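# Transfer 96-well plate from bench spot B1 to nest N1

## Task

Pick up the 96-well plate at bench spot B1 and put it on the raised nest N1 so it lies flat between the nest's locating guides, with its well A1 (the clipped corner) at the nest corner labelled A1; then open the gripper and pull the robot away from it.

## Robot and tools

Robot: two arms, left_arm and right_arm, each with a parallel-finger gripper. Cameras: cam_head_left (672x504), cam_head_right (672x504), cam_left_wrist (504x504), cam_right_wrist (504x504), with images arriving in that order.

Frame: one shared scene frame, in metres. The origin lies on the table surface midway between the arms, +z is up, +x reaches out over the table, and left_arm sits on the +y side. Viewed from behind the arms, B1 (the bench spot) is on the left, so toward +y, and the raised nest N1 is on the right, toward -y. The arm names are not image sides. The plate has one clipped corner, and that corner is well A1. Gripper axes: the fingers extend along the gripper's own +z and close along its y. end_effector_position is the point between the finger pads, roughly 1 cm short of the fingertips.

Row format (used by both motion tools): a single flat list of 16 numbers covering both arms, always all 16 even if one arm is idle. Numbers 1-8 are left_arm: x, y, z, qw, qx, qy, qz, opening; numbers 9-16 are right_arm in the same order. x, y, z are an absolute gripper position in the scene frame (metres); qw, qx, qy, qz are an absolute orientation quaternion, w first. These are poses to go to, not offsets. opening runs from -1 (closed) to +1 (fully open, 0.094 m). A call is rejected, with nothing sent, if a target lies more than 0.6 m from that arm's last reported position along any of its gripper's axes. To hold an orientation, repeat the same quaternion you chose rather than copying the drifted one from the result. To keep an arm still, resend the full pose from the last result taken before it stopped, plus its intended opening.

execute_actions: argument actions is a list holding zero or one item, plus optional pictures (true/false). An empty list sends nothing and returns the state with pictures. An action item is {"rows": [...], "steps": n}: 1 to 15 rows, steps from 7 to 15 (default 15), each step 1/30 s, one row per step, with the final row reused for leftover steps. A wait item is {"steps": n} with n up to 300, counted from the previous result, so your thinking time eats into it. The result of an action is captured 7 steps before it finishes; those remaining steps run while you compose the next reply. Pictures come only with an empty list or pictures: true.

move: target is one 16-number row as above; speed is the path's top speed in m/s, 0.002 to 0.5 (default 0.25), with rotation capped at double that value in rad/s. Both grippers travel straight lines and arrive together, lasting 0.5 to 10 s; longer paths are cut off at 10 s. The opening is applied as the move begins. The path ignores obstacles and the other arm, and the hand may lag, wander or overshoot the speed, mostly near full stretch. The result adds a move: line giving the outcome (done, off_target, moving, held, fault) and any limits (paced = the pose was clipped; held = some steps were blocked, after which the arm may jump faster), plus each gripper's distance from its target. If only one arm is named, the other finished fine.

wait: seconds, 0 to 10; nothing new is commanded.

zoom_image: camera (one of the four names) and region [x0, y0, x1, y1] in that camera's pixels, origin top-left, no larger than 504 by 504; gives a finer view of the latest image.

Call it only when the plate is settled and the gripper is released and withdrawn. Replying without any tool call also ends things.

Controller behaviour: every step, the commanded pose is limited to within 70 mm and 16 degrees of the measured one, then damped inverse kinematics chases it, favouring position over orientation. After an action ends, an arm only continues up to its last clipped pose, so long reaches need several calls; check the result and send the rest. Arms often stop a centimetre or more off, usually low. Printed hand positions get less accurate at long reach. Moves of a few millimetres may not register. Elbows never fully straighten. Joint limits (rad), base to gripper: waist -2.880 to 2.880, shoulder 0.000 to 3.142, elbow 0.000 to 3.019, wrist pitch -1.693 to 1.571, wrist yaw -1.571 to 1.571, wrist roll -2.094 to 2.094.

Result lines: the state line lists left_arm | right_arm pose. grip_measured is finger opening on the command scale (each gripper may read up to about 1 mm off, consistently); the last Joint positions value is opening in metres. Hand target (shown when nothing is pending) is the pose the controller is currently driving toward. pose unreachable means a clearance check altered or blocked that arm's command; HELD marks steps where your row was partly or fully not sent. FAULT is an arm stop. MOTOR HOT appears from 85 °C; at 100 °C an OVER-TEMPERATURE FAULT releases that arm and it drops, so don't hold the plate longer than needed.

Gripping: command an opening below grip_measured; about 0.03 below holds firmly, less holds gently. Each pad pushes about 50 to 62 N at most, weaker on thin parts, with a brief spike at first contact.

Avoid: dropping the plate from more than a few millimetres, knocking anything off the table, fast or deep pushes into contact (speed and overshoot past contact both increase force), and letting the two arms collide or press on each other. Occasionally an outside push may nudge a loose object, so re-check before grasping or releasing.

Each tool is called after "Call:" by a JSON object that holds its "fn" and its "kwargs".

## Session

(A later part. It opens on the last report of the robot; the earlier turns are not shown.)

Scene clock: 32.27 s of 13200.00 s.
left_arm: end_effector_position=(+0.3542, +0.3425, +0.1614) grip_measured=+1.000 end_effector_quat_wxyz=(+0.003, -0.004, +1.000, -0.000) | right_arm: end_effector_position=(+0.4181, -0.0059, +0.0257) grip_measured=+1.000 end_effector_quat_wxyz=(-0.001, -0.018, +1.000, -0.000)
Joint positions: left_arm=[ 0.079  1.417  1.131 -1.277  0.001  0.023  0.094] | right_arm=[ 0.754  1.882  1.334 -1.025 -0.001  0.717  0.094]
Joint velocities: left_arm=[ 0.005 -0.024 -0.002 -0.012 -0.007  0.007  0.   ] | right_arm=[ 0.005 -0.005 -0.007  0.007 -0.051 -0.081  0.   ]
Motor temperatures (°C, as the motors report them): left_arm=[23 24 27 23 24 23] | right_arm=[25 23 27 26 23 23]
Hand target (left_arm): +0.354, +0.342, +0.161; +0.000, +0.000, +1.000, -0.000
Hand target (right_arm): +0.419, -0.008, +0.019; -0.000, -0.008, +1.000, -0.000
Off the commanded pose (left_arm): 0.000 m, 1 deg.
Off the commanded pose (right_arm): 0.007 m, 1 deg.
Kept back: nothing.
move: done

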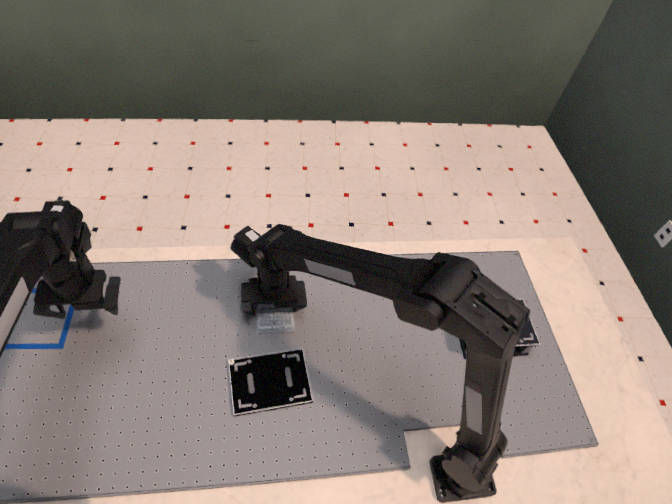

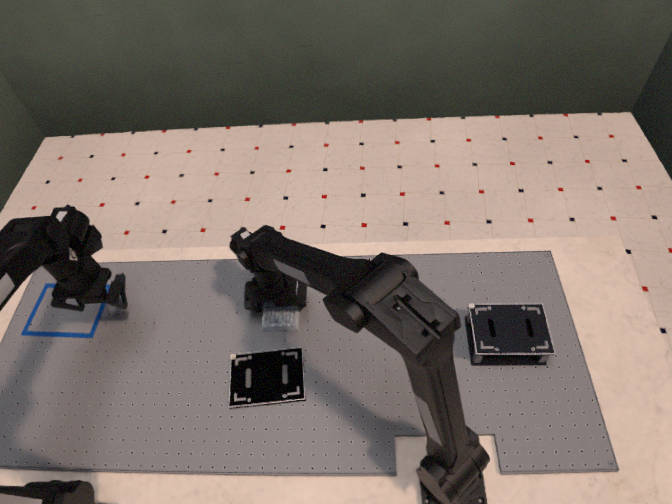

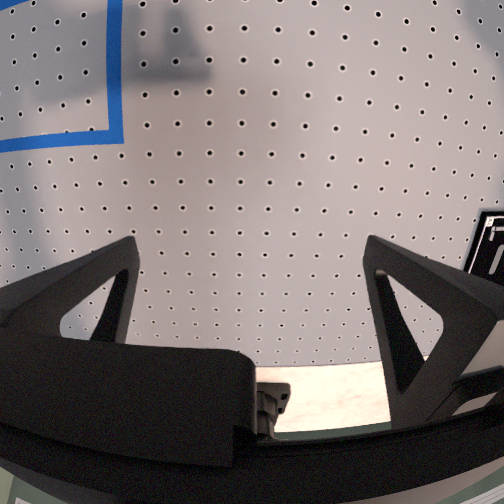

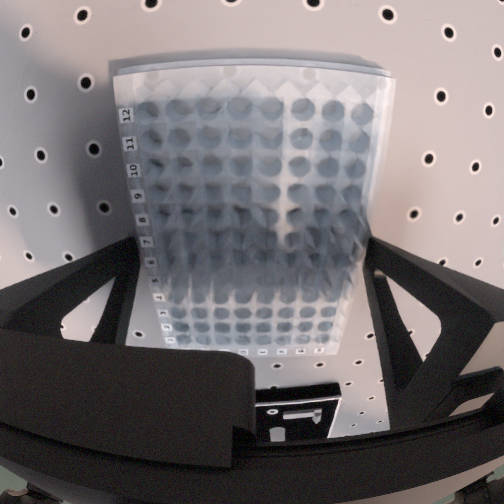

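Call:
{"fn": "move", "kwargs": {"target": [0.3542,0.3425,0.1614,0,0,1,0,1,0.418,-0.006,0.022,0,-0.018,1,0,0.71], "speed": 0.03}}

Call:
{"fn": "move", "kwargs": {"target": [0.3542,0.3425,0.1614,0,0,1,0,1,0.42,-0.02,0.16,0,0,1,0,0.71], "speed": 0.15}}

Call:
{"fn": "move", "kwargs": {"target": [0.3542,0.3425,0.1614,0,0,1,0,1,0.355,-0.535,0.17,0,0.71,0.704,0,0.71]}}

Call:
{"fn": "move", "kwargs": {"target": [0.3542,0.3425,0.1614,0,0,1,0,1,0.34,-0.525,0.105,0,0.71,0.704,0,0.71], "speed": 0.06}}

Scene clock: 33.40 s of 13200.00 s.
left_arm: end_effector_position=(+0.3542, +0.3425, +0.1614) grip_measured=+1.000 end_effector_quat_wxyz=(+0.003, -0.004, +1.000, -0.000) | right_arm: end_effector_position=(+0.4180, -0.0058, +0.0257) grip_measured=+0.755 end_effector_quat_wxyz=(-0.001, -0.017, +1.000, -0.000)
Joint positions: left_arm=[ 0.079  1.417  1.131 -1.277  0.001  0.023  0.094] | right_arm=[ 0.754  1.882  1.334 -1.025 -0.001  0.718  0.082]
Joint velocities: left_arm=[-0.015  0.005 -0.012 -0.007 -0.051 -0.051  0.   ] | right_arm=[ 0.005  0.005  0.012 -0.002  0.007 -0.022  0.001]
Motor temperatures (°C, as the motors report them): left_arm=[23 24 27 23 24 23] | right_arm=[25 23 27 26 23 23]
Hand target (left_arm): +0.354, +0.342, +0.161; +0.000, +0.000, +1.000, -0.000
Hand target (right_arm): +0.418, -0.006, +0.022; -0.000, -0.018, +1.000, -0.000
Off the commanded pose (left_arm): 0.000 m, 1 deg.
Off the commanded pose (right_arm): 0.004 m, 0 deg.
Kept back: nothing.
move: done

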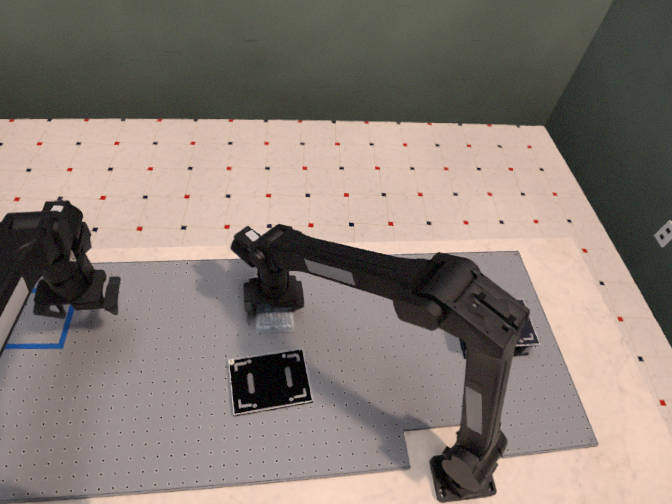

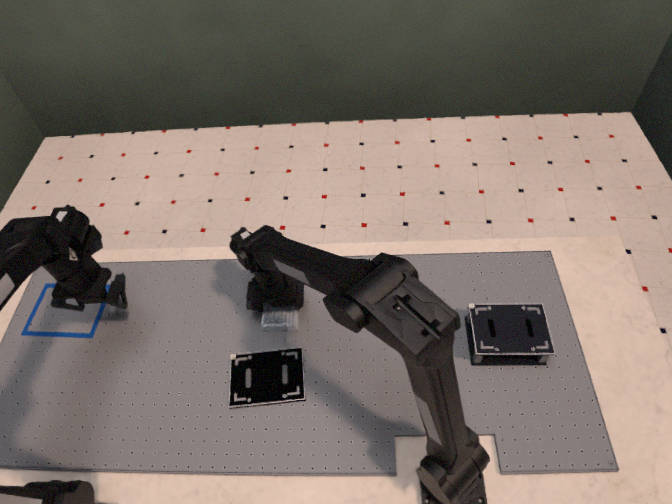

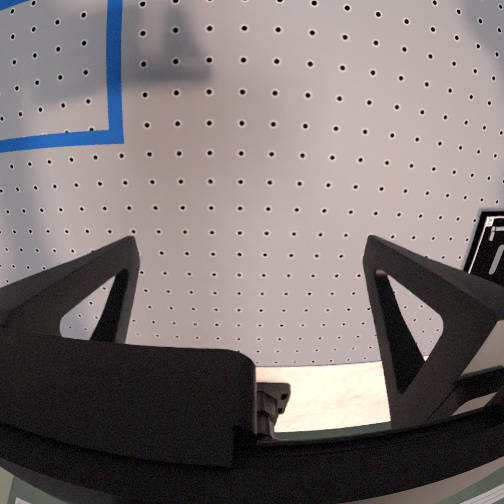

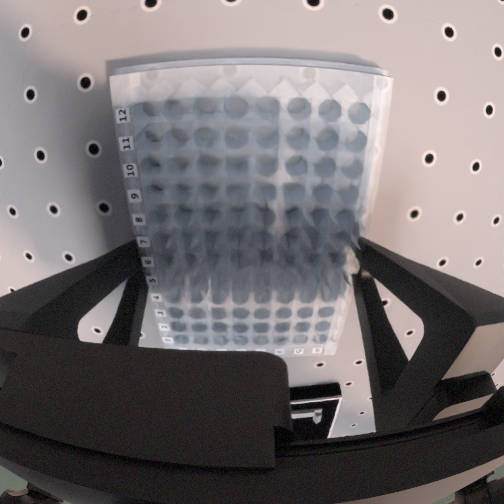

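Scene clock: 34.70 s of 13200.00 s.
left_arm: end_effector_position=(+0.3542, +0.3425, +0.1614) grip_measured=+1.000 end_effector_quat_wxyz=(+0.003, -0.004, +1.000, -0.000) | right_arm: end_effector_position=(+0.4052, -0.0286, +0.1336) grip_measured=+0.755 end_effector_quat_wxyz=(-0.019, -0.010, +1.000, -0.017)
Joint positions: left_arm=[ 0.079  1.417  1.131 -1.277  0.001  0.023  0.094] | right_arm=[ 0.738  1.736  1.434 -1.32  -0.001  0.718  0.082]
Joint velocities: left_arm=[ 0.005 -0.015 -0.002 -0.002 -0.022 -0.051  0.   ] | right_arm=[0.005 0.005 0.002 0.007 0.022 0.007 0.002]
Motor temperatures (°C, as the motors report them): left_arm=[23 24 27 23 24 23] | right_arm=[25 23 27 26 23 23]
Hand target (left_arm): +0.354, +0.342, +0.161; +0.000, +0.000, +1.000, -0.000
Hand target (right_arm): +0.419, -0.020, +0.159; +0.000, -0.000, +1.000, +0.001
Off the commanded pose (left_arm): 0.000 m, 1 deg.
Off the commanded pose (right_arm): 0.031 m, 3 deg.
Kept back: nothing.
move: off_target (right_arm)

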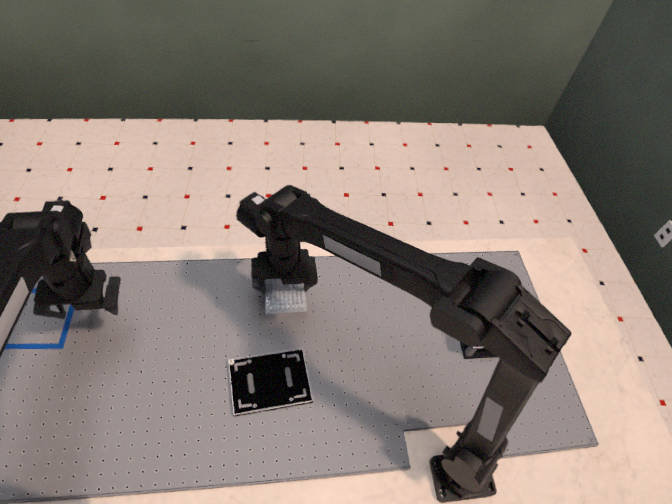

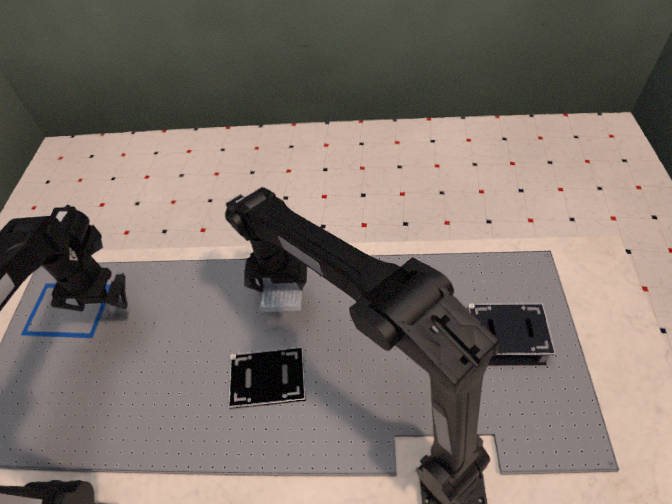

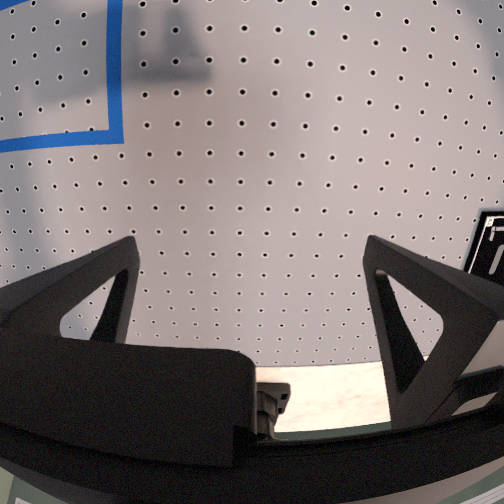

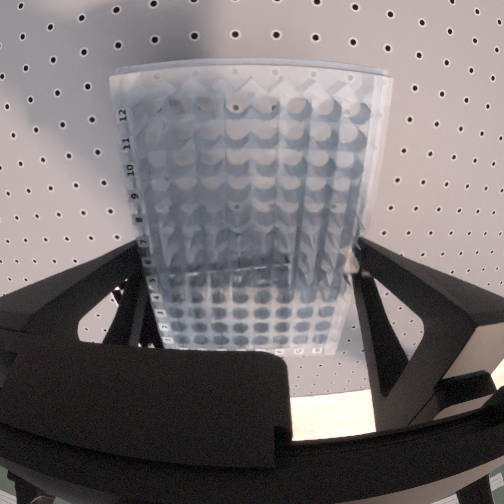

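Scene clock: 38.27 s of 13200.00 s.
left_arm: end_effector_position=(+0.3542, +0.3425, +0.1614) grip_measured=+1.000 end_effector_quat_wxyz=(+0.003, -0.004, +1.000, -0.000) | right_arm: end_effector_position=(+0.3419, -0.5190, +0.1453) grip_measured=+0.755 end_effector_quat_wxyz=(-0.026, +0.705, +0.708, +0.002)
Joint positions: left_arm=[ 0.079  1.417  1.131 -1.277  0.001  0.023  0.094] | right_arm=[-0.465  1.325  0.996 -1.29  -0.019  1.1    0.082]
Joint velocities: left_arm=[-0.015 -0.015  0.002  0.007  0.022 -0.007  0.   ] | right_arm=[-0.024 -0.015 -0.002 -0.002 -0.037 -0.095 -0.   ]
Motor temperatures (°C, as the motors report them): left_arm=[23 24 27 23 24 23] | right_arm=[25 23 27 26 23 23]
Hand target (left_arm): +0.354, +0.342, +0.161; +0.000, +0.000, +1.000, -0.000
Hand target (right_arm): +0.360, -0.526, +0.169; -0.002, +0.710, +0.704, +0.011
Off the commanded pose (left_arm): 0.000 m, 1 deg.
Off the commanded pose (right_arm): 0.032 m, 3 deg.
Kept back: nothing.
move: off_target (right_arm)

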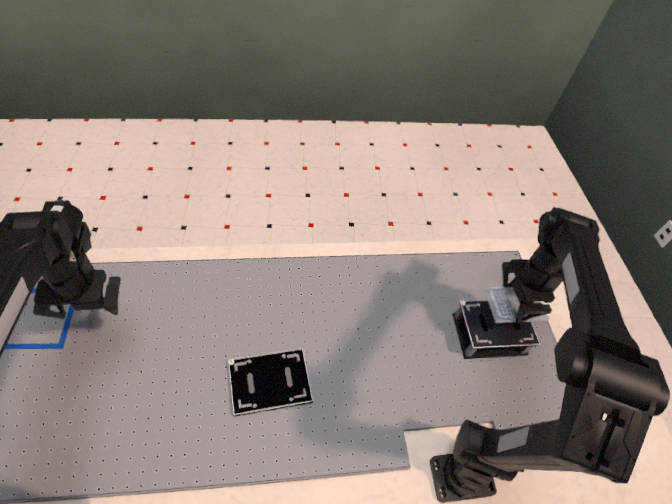

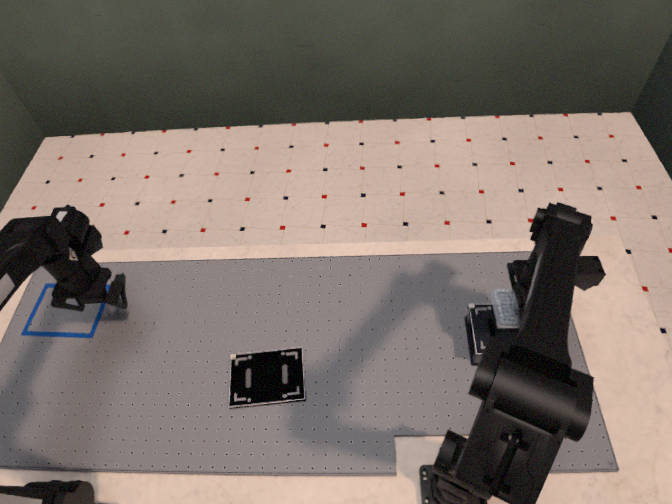

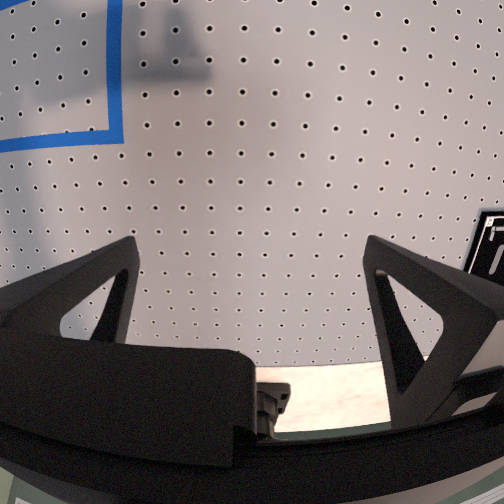

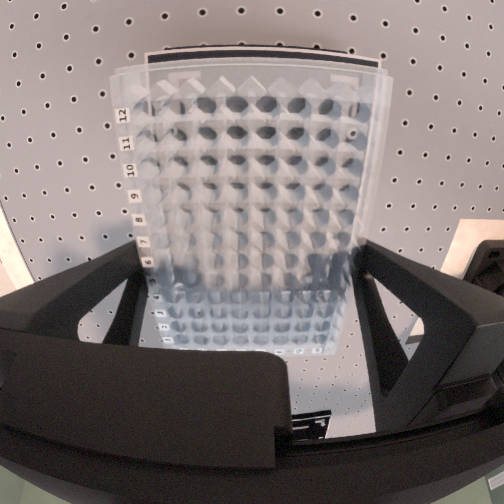

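Scene clock: 39.30 s of 13200.00 s.
left_arm: end_effector_position=(+0.3542, +0.3425, +0.1614) grip_measured=+1.000 end_effector_quat_wxyz=(+0.003, -0.004, +1.000, -0.000) | right_arm: end_effector_position=(+0.3393, -0.5214, +0.1075) grip_measured=+0.755 end_effector_quat_wxyz=(-0.005, +0.706, +0.708, -0.000)
Joint positions: left_arm=[ 0.079  1.417  1.131 -1.277  0.001  0.023  0.094] | right_arm=[-0.466  1.337  0.901 -1.145 -0.003  1.1    0.082]
Joint velocities: left_arm=[-0.024 -0.015  0.002  0.012 -0.022  0.007  0.   ] | right_arm=[-0.015 -0.005 -0.007 -0.002 -0.081 -0.037 -0.   ]
Motor temperatures (°C, as the motors report them): left_arm=[23 24 27 23 24 23] | right_arm=[25 23 27 26 23 23]
Hand target (left_arm): +0.354, +0.342, +0.161; +0.000, +0.000, +1.000, -0.000
Hand target (right_arm): +0.340, -0.525, +0.105; -0.000, +0.710, +0.704, +0.000
Off the commanded pose (left_arm): 0.000 m, 1 deg.
Off the commanded pose (right_arm): 0.004 m, 1 deg.
Kept back: nothing.
move: done

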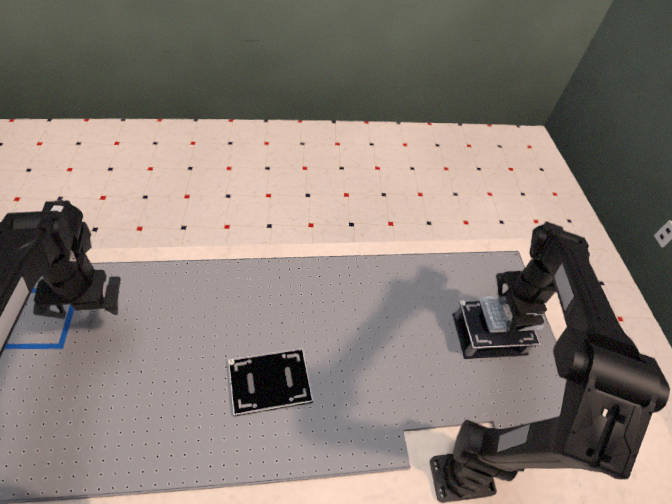

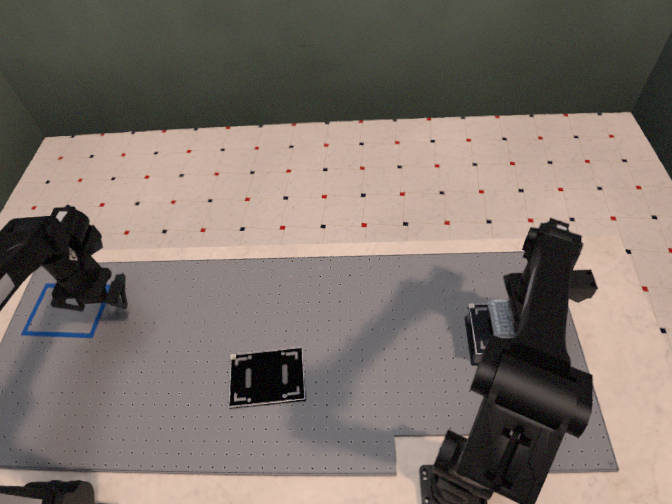

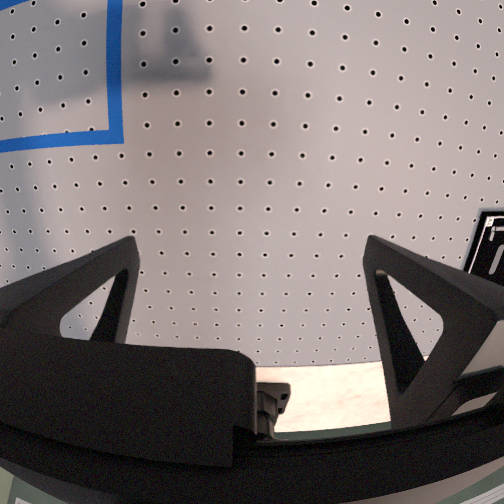

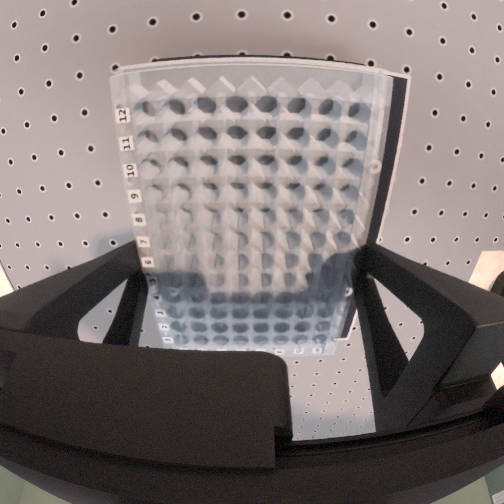

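Call:
{"fn": "move", "kwargs": {"target": [0.3542,0.3425,0.1614,0,0,1,0,1,0.334,-0.508,0.09,0,0.716,0.698,0,0.71], "speed": 0.03}}

Call:
{"fn": "zoom_image", "kwargs": {"camera": "cam_right_wrist", "region": [50,0,450,360]}}

Scene clock: 40.57 s of 13200.00 s.
left_arm: end_effector_position=(+0.3542, +0.3425, +0.1614) grip_measured=+1.000 end_effector_quat_wxyz=(+0.003, -0.004, +1.000, -0.000) | right_arm: end_effector_position=(+0.3311, -0.5089, +0.0884) grip_measured=+0.755 end_effector_quat_wxyz=(-0.012, +0.712, +0.702, -0.003)
Joint positions: left_arm=[ 0.079  1.417  1.131 -1.277  0.001  0.023  0.094] | right_arm=[-0.443  1.337  0.845 -1.102 -0.003  1.141  0.082]
Joint velocities: left_arm=[-0.005 -0.005  0.007  0.002 -0.007  0.007  0.   ] | right_arm=[ 0.005 -0.015 -0.002  0.017  0.022  0.095 -0.002]
Motor temperatures (°C, as the motors report them): left_arm=[23 24 27 23 24 23] | right_arm=[25 23 27 26 23 23]
Hand target (left_arm): +0.354, +0.342, +0.161; +0.000, +0.000, +1.000, -0.000
Hand target (right_arm): +0.334, -0.508, +0.090; -0.000, +0.716, +0.698, -0.000
Off the commanded pose (left_arm): 0.000 m, 1 deg.
Off the commanded pose (right_arm): 0.003 m, 1 deg.
Kept back: nothing.
move: done

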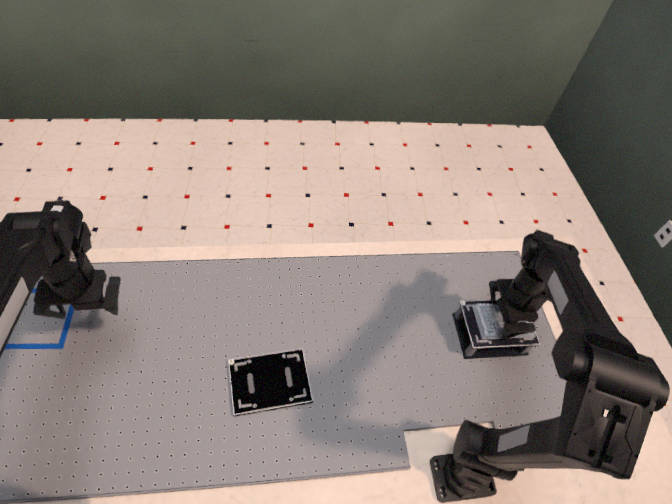

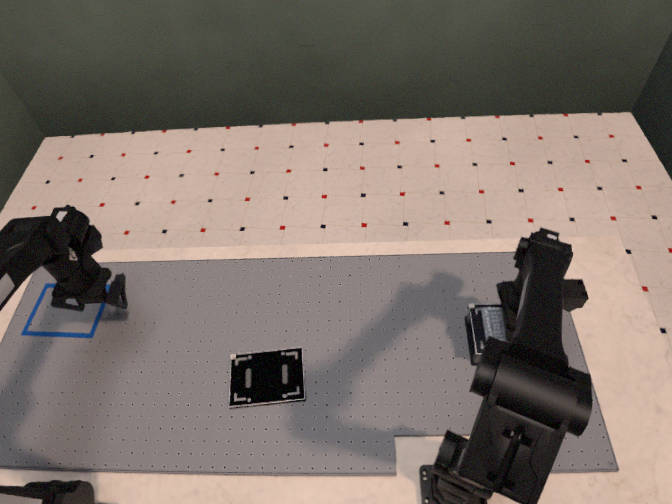

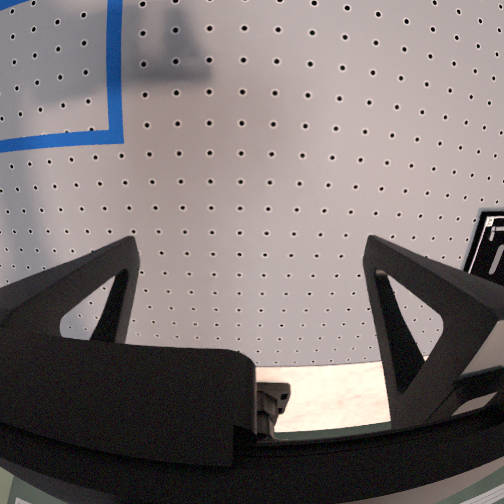

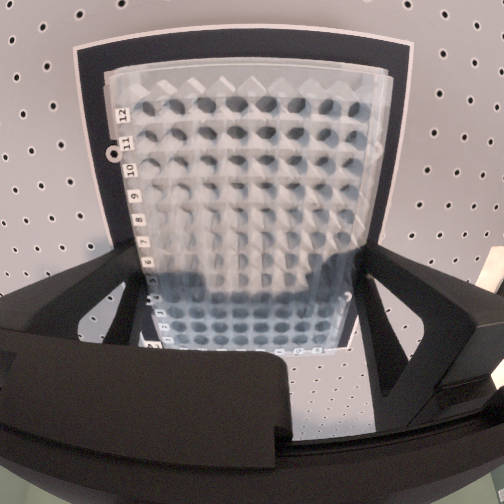

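Region (50, 0, 450, 360) of cam_right_wrist's 504x504 image, scaled by 1.260, with more detail than that image has; it fills the top 454 rows of this view, and the rest is white.

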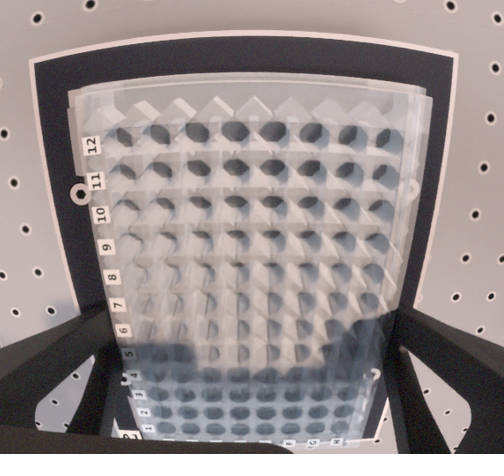

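Call:
{"fn": "move", "kwargs": {"target": [0.3542,0.3425,0.1614,0,0,1,0,1,0.337,-0.501,0.086,0,0.7,0.714,0,0.71], "speed": 0.02}}

Call:
{"fn": "zoom_image", "kwargs": {"camera": "cam_right_wrist", "region": [50,0,450,360]}}

Scene clock: 42.13 s of 13200.00 s.
left_arm: end_effector_position=(+0.3542, +0.3425, +0.1614) grip_measured=+1.000 end_effector_quat_wxyz=(+0.003, -0.004, +1.000, -0.000) | right_arm: end_effector_position=(+0.3350, -0.5025, +0.0865) grip_measured=+0.755 end_effector_quat_wxyz=(-0.008, +0.705, +0.709, -0.002)
Joint positions: left_arm=[ 0.079  1.417  1.131 -1.277  0.001  0.023  0.094] | right_arm=[-0.42   1.337  0.839 -1.089 -0.001  1.143  0.082]
Joint velocities: left_arm=[ 0.005 -0.005 -0.002  0.002 -0.037  0.051  0.   ] | right_arm=[ 0.005  0.005  0.007 -0.007 -0.051  0.022 -0.   ]
Motor temperatures (°C, as the motors report them): left_arm=[23 24 27 23 24 23] | right_arm=[25 23 27 26 23 23]
Hand target (left_arm): +0.354, +0.342, +0.161; +0.000, +0.000, +1.000, -0.000
Hand target (right_arm): +0.337, -0.501, +0.086; -0.000, +0.700, +0.714, -0.000
Off the commanded pose (left_arm): 0.000 m, 1 deg.
Off the commanded pose (right_arm): 0.003 m, 1 deg.
Kept back: nothing.
move: done

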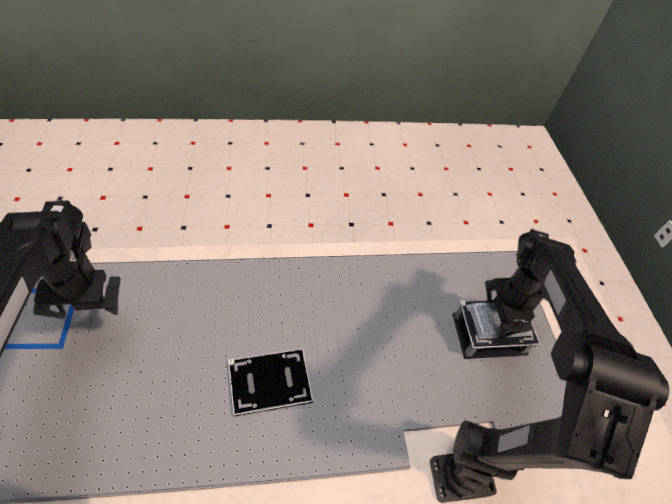

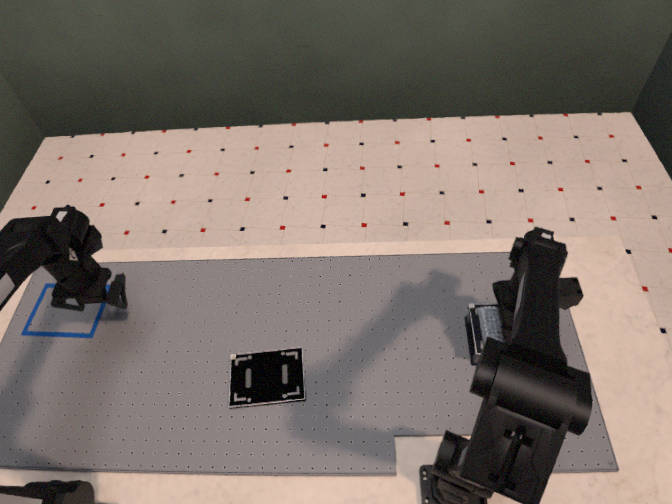

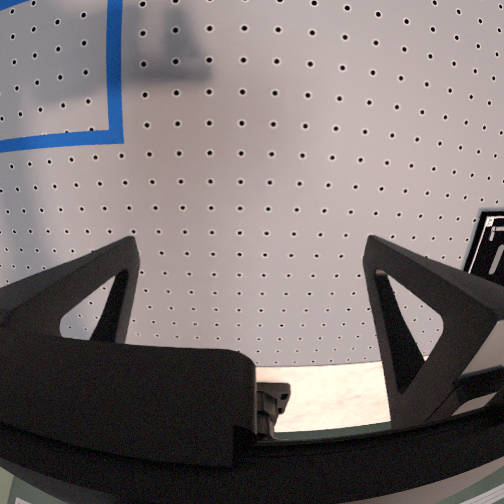

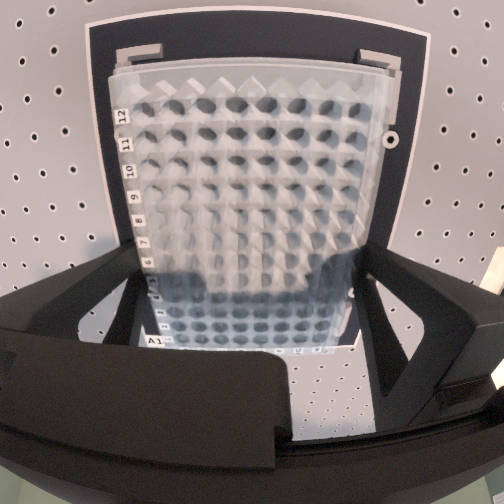

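Region (50, 0, 450, 360) of cam_right_wrist's 504x504 image, scaled by 1.260, with more detail than that image has; it fills the top 454 rows of this view, and the rest is white.

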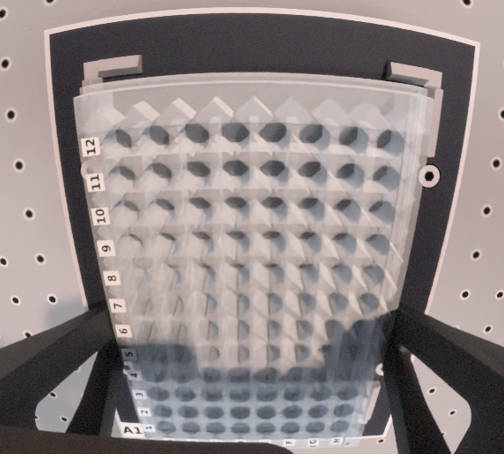

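Call:
{"fn": "move", "kwargs": {"target": [0.3542,0.3425,0.1614,0,0,1,0,1,0.3315,-0.505,0.084,0,0.714,0.7,0,0.71], "speed": 0.015}}

Call:
{"fn": "zoom_image", "kwargs": {"camera": "cam_right_wrist", "region": [50,0,450,360]}}

Scene clock: 43.60 s of 13200.00 s.
left_arm: end_effector_position=(+0.3542, +0.3425, +0.1614) grip_measured=+1.000 end_effector_quat_wxyz=(+0.003, -0.004, +1.000, -0.000) | right_arm: end_effector_position=(+0.3323, -0.5028, +0.0835) grip_measured=+0.755 end_effector_quat_wxyz=(-0.009, +0.707, +0.707, -0.003)
Joint positions: left_arm=[ 0.079  1.417  1.131 -1.277  0.001  0.023  0.094] | right_arm=[-0.424  1.337  0.83  -1.083 -0.001  1.145  0.082]
Joint velocities: left_arm=[ 0.005 -0.005 -0.017 -0.007 -0.037 -0.007  0.   ] | right_arm=[-0.005  0.005  0.017 -0.002 -0.11  -0.037 -0.   ]
Motor temperatures (°C, as the motors report them): left_arm=[23 24 27 23 24 23] | right_arm=[25 23 27 26 23 23]
Hand target (left_arm): +0.354, +0.342, +0.161; +0.000, +0.000, +1.000, -0.000
Hand target (right_arm): +0.332, -0.505, +0.084; -0.000, +0.714, +0.700, +0.000
Off the commanded pose (left_arm): 0.000 m, 1 deg.
Off the commanded pose (right_arm): 0.002 m, 2 deg.
Kept back: nothing.
move: done

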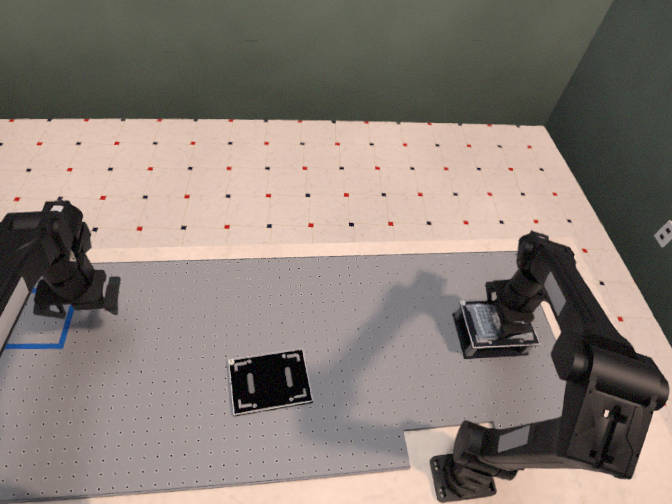

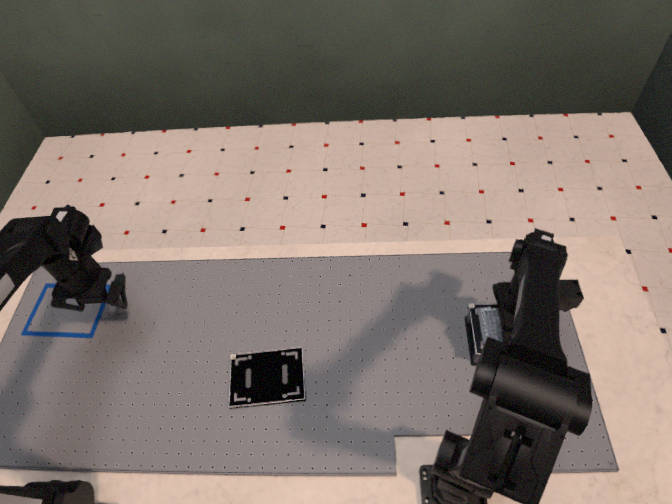

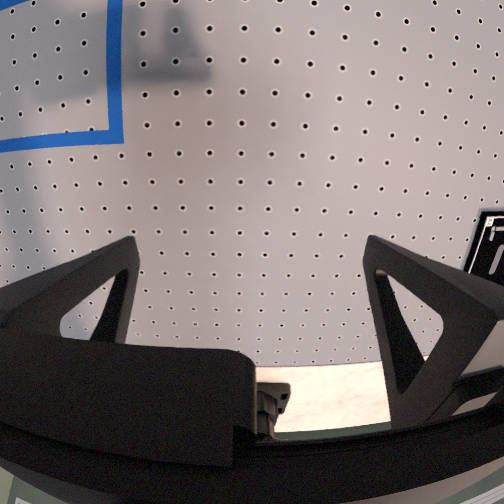

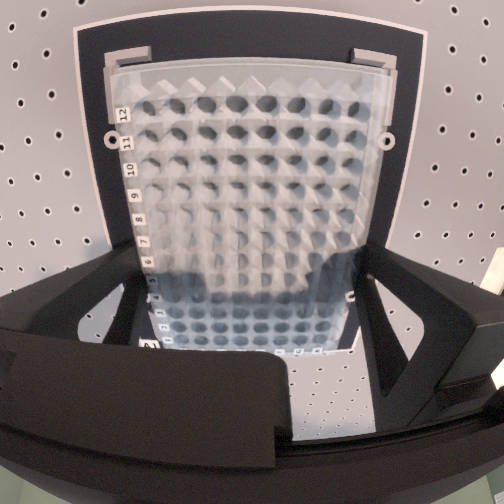

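Region (50, 0, 450, 360) of cam_right_wrist's 504x504 image, scaled by 1.260, with more detail than that image has; it fills the top 454 rows of this view, and the rest is white.

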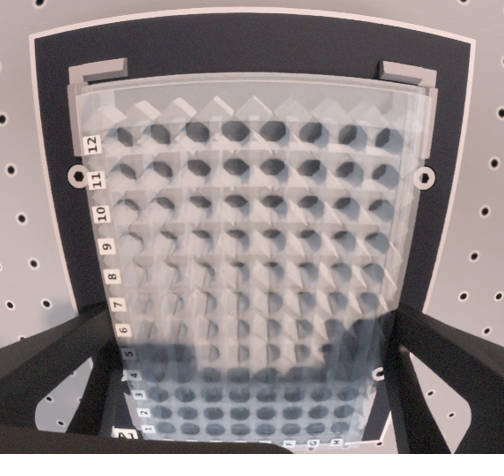

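Well aligned. Lower.

Call:
{"fn": "move", "kwargs": {"target": [0.3542,0.3425,0.1614,0,0,1,0,1,0.333,-0.505,0.074,0,0.714,0.7,0,0.71], "speed": 0.015}}

Call:
{"fn": "zoom_image", "kwargs": {"camera": "cam_right_wrist", "region": [50,0,450,360]}}

Call:
{"fn": "zoom_image", "kwargs": {"camera": "cam_head_left", "region": [445,280,555,365]}}

Scene clock: 44.97 s of 13200.00 s.
left_arm: end_effector_position=(+0.3542, +0.3425, +0.1614) grip_measured=+1.000 end_effector_quat_wxyz=(+0.003, -0.004, +1.000, -0.000) | right_arm: end_effector_position=(+0.3328, -0.5030, +0.0821) grip_measured=+0.755 end_effector_quat_wxyz=(-0.005, +0.707, +0.707, -0.001)
Joint positions: left_arm=[ 0.079  1.417  1.131 -1.277  0.001  0.023  0.094] | right_arm=[-0.424  1.334  0.824 -1.07  -0.001  1.146  0.082]
Joint velocities: left_arm=[-0.005 -0.015  0.002  0.002 -0.022 -0.066  0.   ] | right_arm=[-0.015 -0.015 -0.012  0.002 -0.022 -0.037  0.   ]
Motor temperatures (°C, as the motors report them): left_arm=[23 24 27 23 24 23] | right_arm=[25 23 27 26 23 23]
Hand target (left_arm): +0.354, +0.342, +0.161; +0.000, +0.000, +1.000, -0.000
Hand target (right_arm): +0.333, -0.505, +0.074; -0.000, +0.714, +0.700, +0.000
Off the commanded pose (left_arm): 0.000 m, 1 deg.
Off the commanded pose (right_arm): 0.008 m, 1 deg.
Kept back: nothing.
move: done

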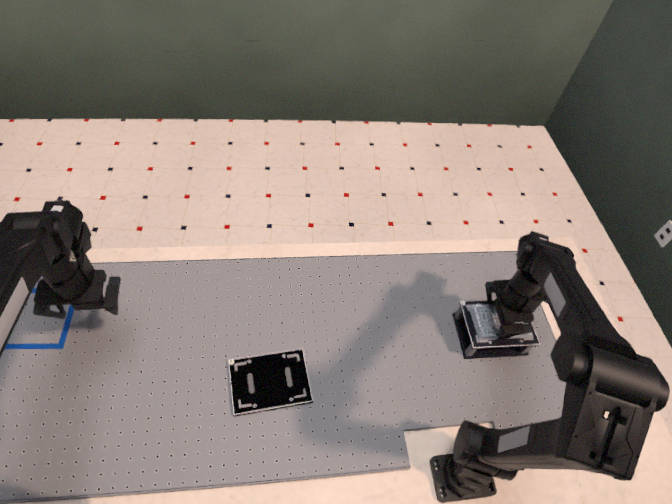

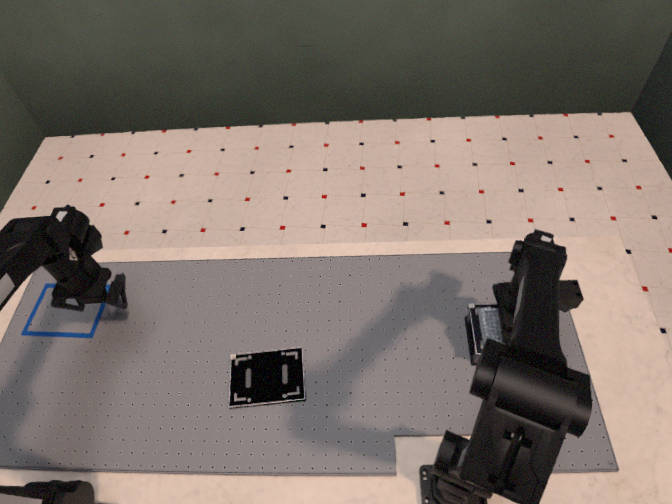

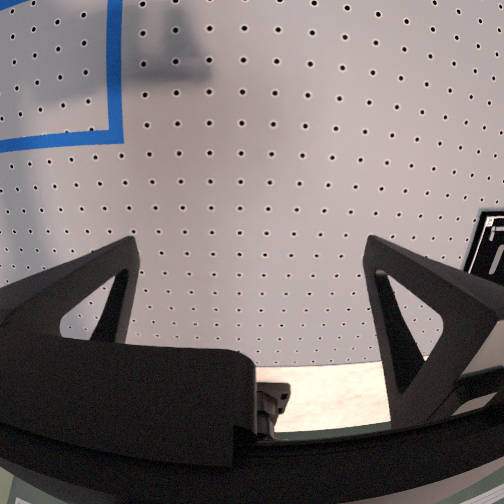

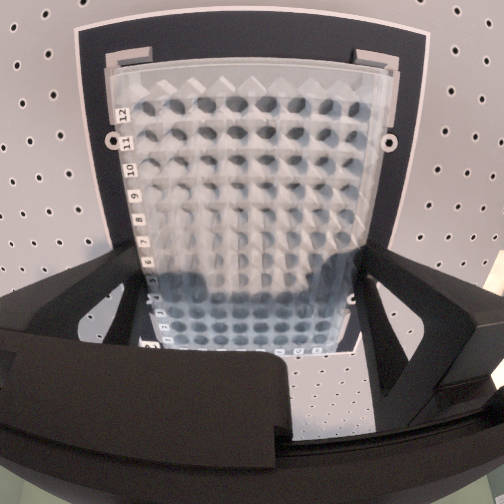

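Region (50, 0, 450, 360) of cam_right_wrist's 504x504 image, scaled by 1.260, with more detail than that image has; it fills the top 454 rows of this view, and the rest is white.

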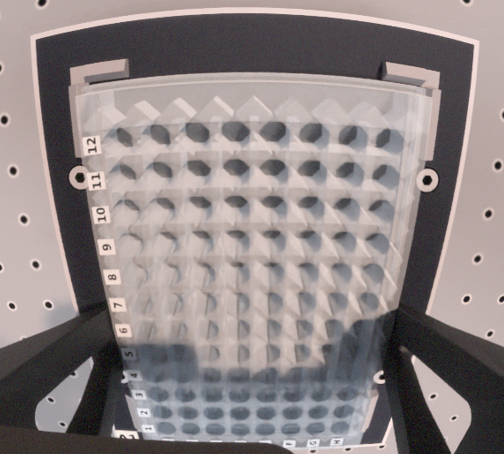

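Region (445, 280, 555, 365) of cam_head_left's 672x504 image, scaled by 4.582, with more detail than that image has; it fills the top 389 rows of this view, and the rest is white.

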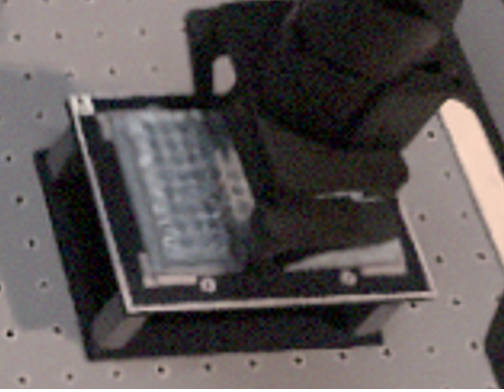

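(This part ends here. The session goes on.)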